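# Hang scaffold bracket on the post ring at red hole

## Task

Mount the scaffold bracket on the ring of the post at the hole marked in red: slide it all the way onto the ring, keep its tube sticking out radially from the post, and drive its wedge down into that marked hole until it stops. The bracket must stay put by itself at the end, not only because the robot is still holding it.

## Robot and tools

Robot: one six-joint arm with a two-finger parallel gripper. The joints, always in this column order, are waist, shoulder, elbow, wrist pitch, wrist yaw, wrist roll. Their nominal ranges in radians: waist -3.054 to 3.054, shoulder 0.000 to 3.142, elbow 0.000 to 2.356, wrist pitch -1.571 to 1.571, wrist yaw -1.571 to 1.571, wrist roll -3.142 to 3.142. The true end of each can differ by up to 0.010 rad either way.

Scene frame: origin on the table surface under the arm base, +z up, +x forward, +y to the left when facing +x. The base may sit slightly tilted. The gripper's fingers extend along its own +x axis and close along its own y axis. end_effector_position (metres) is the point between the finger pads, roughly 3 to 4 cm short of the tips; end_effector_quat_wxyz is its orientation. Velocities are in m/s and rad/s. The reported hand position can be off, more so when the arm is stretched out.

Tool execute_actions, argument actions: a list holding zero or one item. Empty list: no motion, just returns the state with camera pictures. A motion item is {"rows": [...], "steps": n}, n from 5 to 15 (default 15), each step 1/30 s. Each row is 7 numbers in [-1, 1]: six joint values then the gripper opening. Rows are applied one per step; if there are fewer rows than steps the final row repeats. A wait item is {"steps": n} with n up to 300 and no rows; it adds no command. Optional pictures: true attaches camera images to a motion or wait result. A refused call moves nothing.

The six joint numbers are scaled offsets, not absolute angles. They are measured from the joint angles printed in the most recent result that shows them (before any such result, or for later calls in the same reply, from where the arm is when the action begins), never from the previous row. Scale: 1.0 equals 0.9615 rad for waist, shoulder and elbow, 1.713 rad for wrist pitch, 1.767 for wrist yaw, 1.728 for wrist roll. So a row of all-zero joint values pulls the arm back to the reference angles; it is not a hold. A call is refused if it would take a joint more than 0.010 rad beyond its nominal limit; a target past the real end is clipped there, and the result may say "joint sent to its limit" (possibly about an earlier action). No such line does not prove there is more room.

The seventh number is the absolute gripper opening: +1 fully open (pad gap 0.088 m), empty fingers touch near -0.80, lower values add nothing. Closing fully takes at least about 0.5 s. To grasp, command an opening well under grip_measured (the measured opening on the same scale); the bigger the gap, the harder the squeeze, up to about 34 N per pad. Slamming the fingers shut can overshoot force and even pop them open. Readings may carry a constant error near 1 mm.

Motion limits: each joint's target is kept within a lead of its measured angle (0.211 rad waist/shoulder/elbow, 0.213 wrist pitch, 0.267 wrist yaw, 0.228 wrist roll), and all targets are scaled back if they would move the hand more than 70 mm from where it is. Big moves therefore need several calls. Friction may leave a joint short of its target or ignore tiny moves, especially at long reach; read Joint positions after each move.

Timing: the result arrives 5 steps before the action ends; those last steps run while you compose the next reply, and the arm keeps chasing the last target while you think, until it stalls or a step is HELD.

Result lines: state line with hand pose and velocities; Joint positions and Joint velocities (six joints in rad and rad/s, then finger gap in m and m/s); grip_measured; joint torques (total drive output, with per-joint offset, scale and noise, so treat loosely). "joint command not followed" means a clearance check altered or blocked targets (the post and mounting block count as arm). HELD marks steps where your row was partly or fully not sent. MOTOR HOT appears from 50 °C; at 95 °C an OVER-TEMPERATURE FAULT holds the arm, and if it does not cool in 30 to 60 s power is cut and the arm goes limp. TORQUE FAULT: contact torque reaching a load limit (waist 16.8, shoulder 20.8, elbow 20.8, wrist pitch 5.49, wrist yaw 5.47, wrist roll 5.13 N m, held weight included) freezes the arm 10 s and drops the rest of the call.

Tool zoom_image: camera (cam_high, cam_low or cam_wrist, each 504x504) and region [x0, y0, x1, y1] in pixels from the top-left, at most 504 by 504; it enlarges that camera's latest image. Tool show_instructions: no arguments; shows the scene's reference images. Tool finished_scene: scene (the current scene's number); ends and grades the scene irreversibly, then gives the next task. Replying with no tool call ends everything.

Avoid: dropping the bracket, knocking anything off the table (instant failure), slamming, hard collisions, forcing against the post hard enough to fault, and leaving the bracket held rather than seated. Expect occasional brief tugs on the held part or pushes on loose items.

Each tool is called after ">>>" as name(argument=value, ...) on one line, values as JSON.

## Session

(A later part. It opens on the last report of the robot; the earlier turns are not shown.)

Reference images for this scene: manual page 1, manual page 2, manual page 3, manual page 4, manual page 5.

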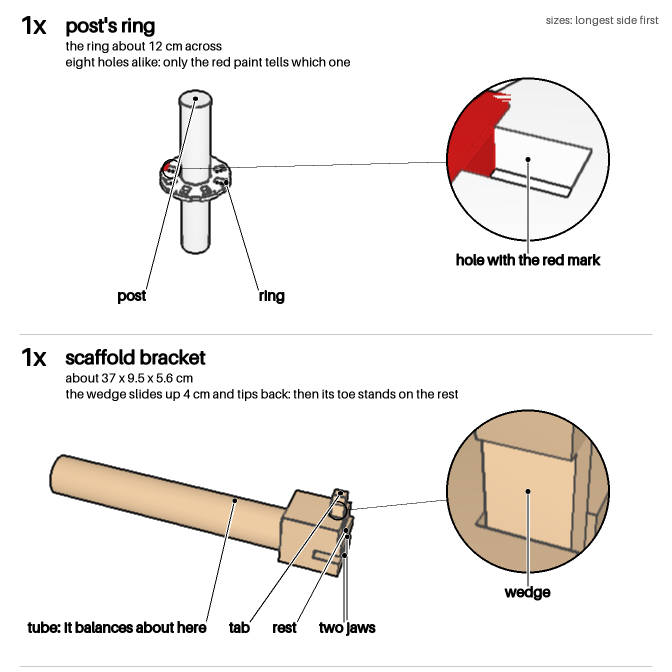

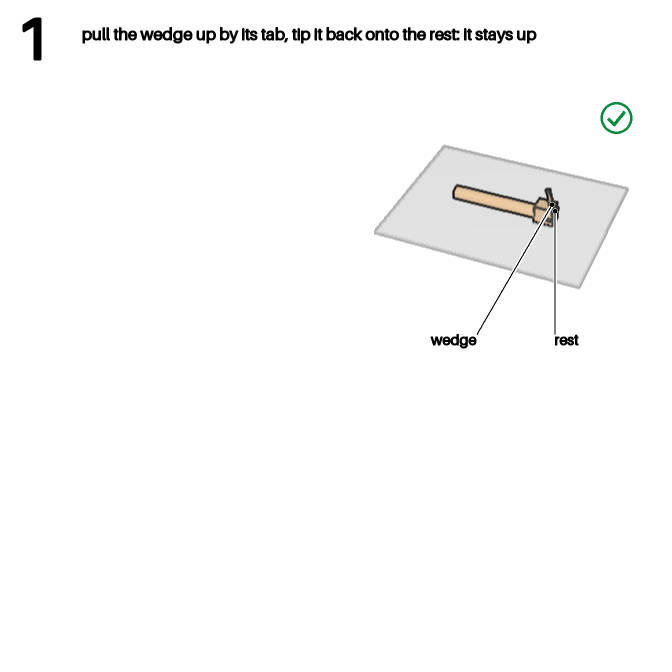

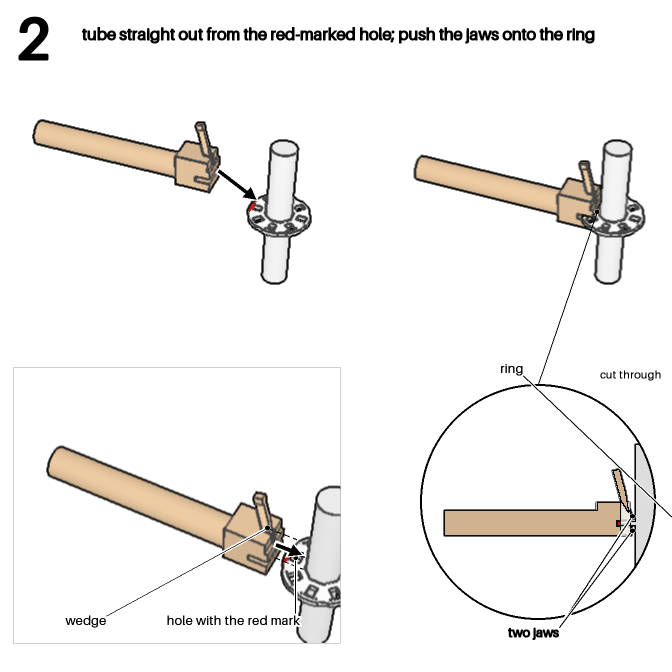

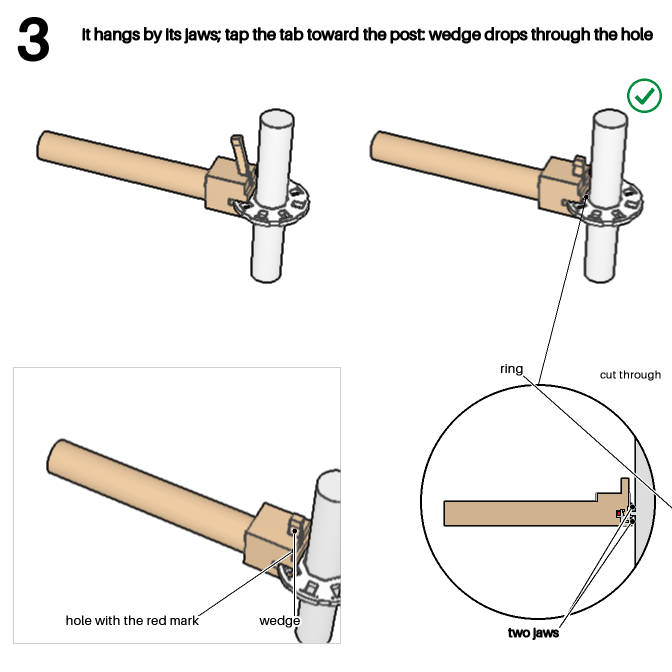

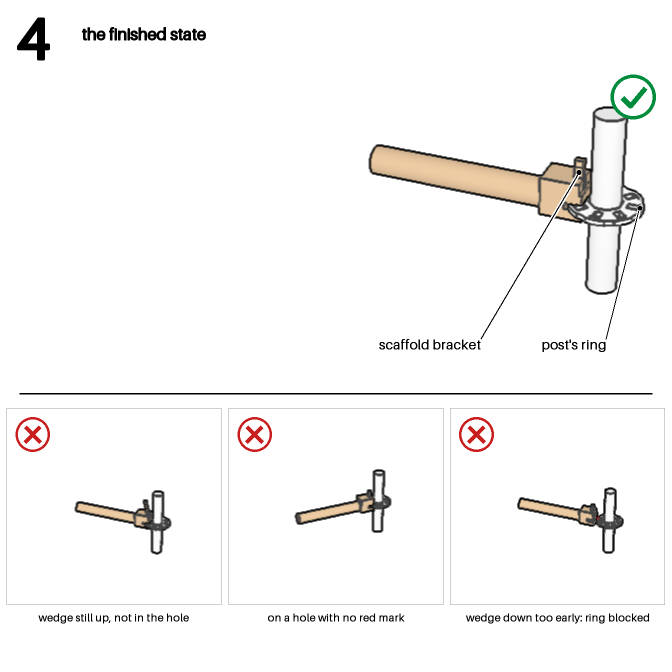

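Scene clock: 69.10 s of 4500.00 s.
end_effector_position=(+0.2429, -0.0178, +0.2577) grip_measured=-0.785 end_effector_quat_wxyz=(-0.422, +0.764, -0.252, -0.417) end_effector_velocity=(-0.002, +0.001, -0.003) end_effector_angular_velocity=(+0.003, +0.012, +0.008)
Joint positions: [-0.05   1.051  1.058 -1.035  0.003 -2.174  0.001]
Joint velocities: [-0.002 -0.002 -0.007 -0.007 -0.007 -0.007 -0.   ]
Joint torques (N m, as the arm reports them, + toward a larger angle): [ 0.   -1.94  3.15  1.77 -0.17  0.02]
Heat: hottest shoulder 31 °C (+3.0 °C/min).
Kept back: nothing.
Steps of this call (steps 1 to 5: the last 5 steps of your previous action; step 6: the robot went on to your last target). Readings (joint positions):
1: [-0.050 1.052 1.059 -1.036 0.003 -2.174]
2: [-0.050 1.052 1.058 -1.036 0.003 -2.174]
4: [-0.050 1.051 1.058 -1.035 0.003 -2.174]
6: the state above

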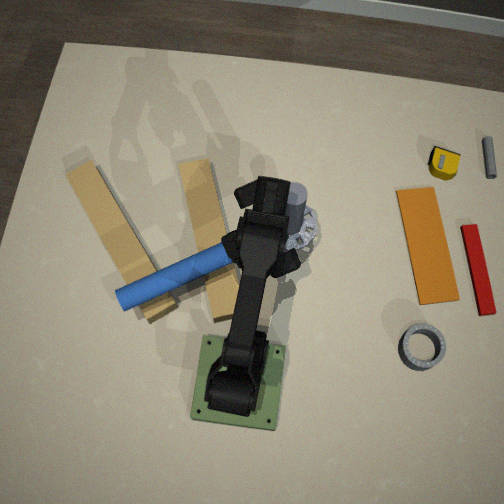

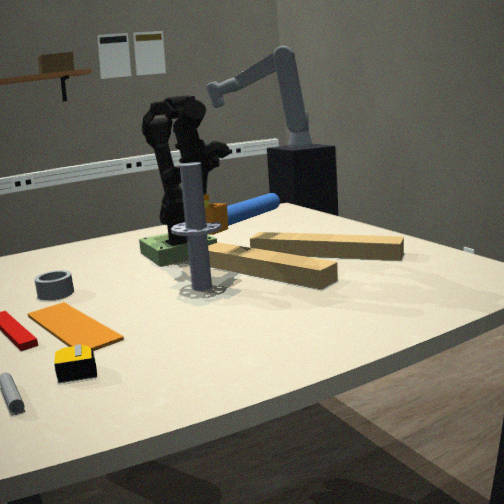

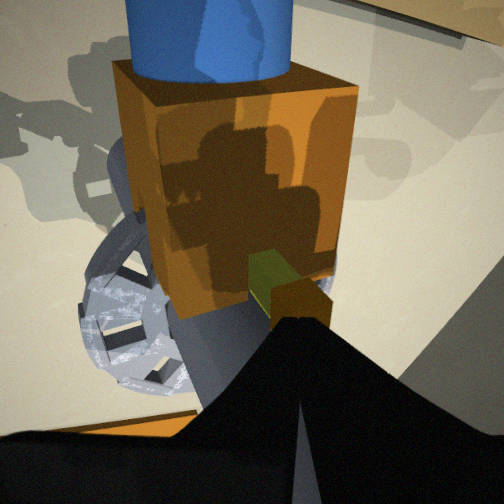

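>>> execute_actions(actions=[{"rows": [[0,0.005,-0.03,0.0,0,0,-1],[0,0.01,-0.05,0.0,0,0,-1]], "steps": 15}])

>>> execute_actions(actions=[{"rows": [[0,0.0,0.05,-0.015,0,0,-1],[0,0.0,0.1,-0.03,0,0,-1]], "steps": 15}], pictures=true)

>>> zoom_image(camera="cam_low", region=[150, 120, 290, 260])

Scene clock: 69.67 s of 4500.00 s.
end_effector_position=(+0.2425, -0.0177, +0.2563) grip_measured=-0.785 end_effector_quat_wxyz=(-0.423, +0.765, -0.251, -0.416) end_effector_velocity=(+0.001, -0.002, +0.001) end_effector_angular_velocity=(-0.011, -0.007, -0.000)
Joint positions: [-0.05   1.045  1.047 -1.028  0.002 -2.174  0.001]
Joint velocities: [-0.002 -0.002 -0.002  0.007  0.007 -0.007 -0.   ]
Joint torques (N m, as the arm reports them, + toward a larger angle): [-0.05 -1.05  1.74  0.9  -0.08  0.01]
Heat: hottest elbow 31 °C (+3.0 °C/min).
Steps of this call (steps 1 to 7: the robot went on to your last target; steps 8 to 17: the first 10 steps of this action). Readings (joint positions):
8: [-0.050 1.050 1.057 -1.035 0.003 -2.174]
9: [-0.050 1.049 1.053 -1.032 0.003 -2.174]
11: [-0.050 1.046 1.049 -1.029 0.002 -2.174]
15: [-0.050 1.045 1.048 -1.028 0.002 -2.174]
17: the state above

Scene clock: 70.17 s of 4500.00 s.
end_effector_position=(+0.2436, -0.0179, +0.2821) grip_measured=-0.785 end_effector_quat_wxyz=(-0.427, +0.774, -0.243, -0.400) end_effector_velocity=(-0.009, +0.002, -0.005) end_effector_angular_velocity=(+0.013, +0.046, +0.001)
Joint positions: [-0.05   1.046  1.135 -1.074  0.002 -2.174  0.001]
Joint velocities: [ 0.002 -0.002  0.002 -0.051 -0.007  0.007 -0.   ]
Joint torques (N m, as the arm reports them, + toward a larger angle): [ 0.02 -2.94  5.82  1.25 -0.12  0.01]
Heat: hottest elbow 31 °C (+2.0 °C/min).
Steps of this call (steps 1 to 5: the last 5 steps of your previous action; steps 6 to 15: the first 10 steps of this action, its rows measured from where the robot was after step 5). Readings (joint positions):
5: [-0.050 1.045 1.047 -1.027 0.002 -2.174]
6: [-0.050 1.044 1.054 -1.031 0.002 -2.174]
7: [-0.050 1.046 1.068 -1.049 0.002 -2.174]
9: [-0.050 1.049 1.097 -1.063 0.002 -2.174]
13: [-0.050 1.046 1.133 -1.071 0.002 -2.174]
15: the state above

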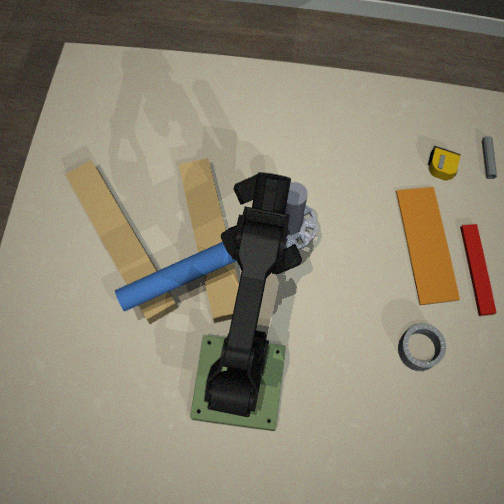

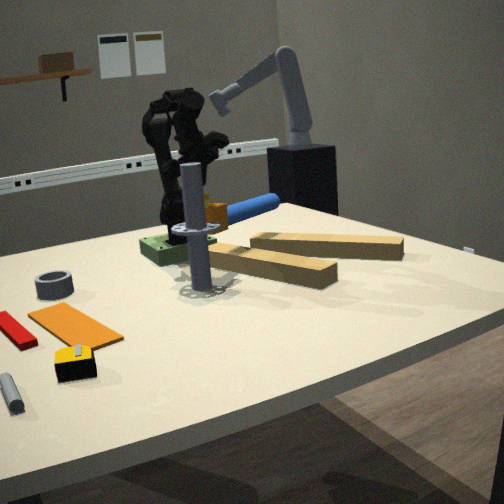

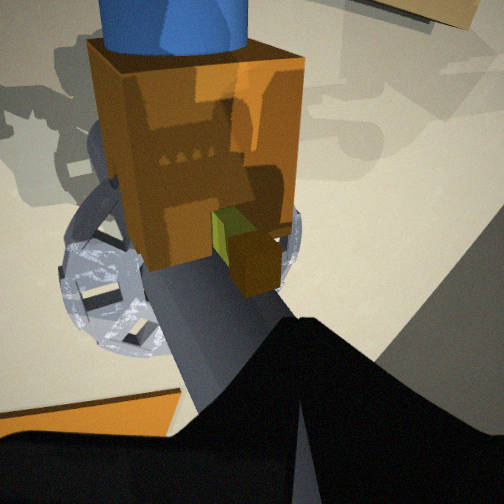

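Region (150, 120, 290, 260) of cam_low's 504x504 image, scaled by 3.600, with more detail than that image has.

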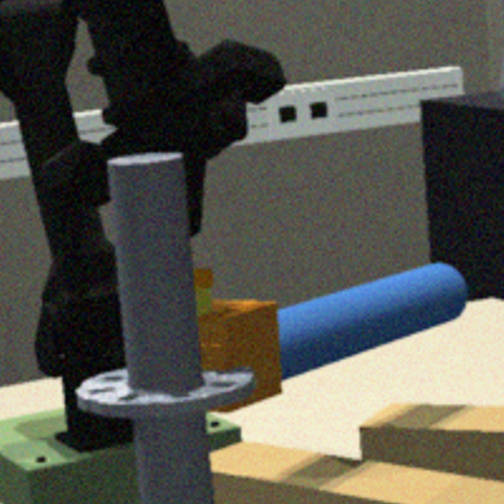

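>>> finished_scene(scene=2)

The scene is finished: the task was done.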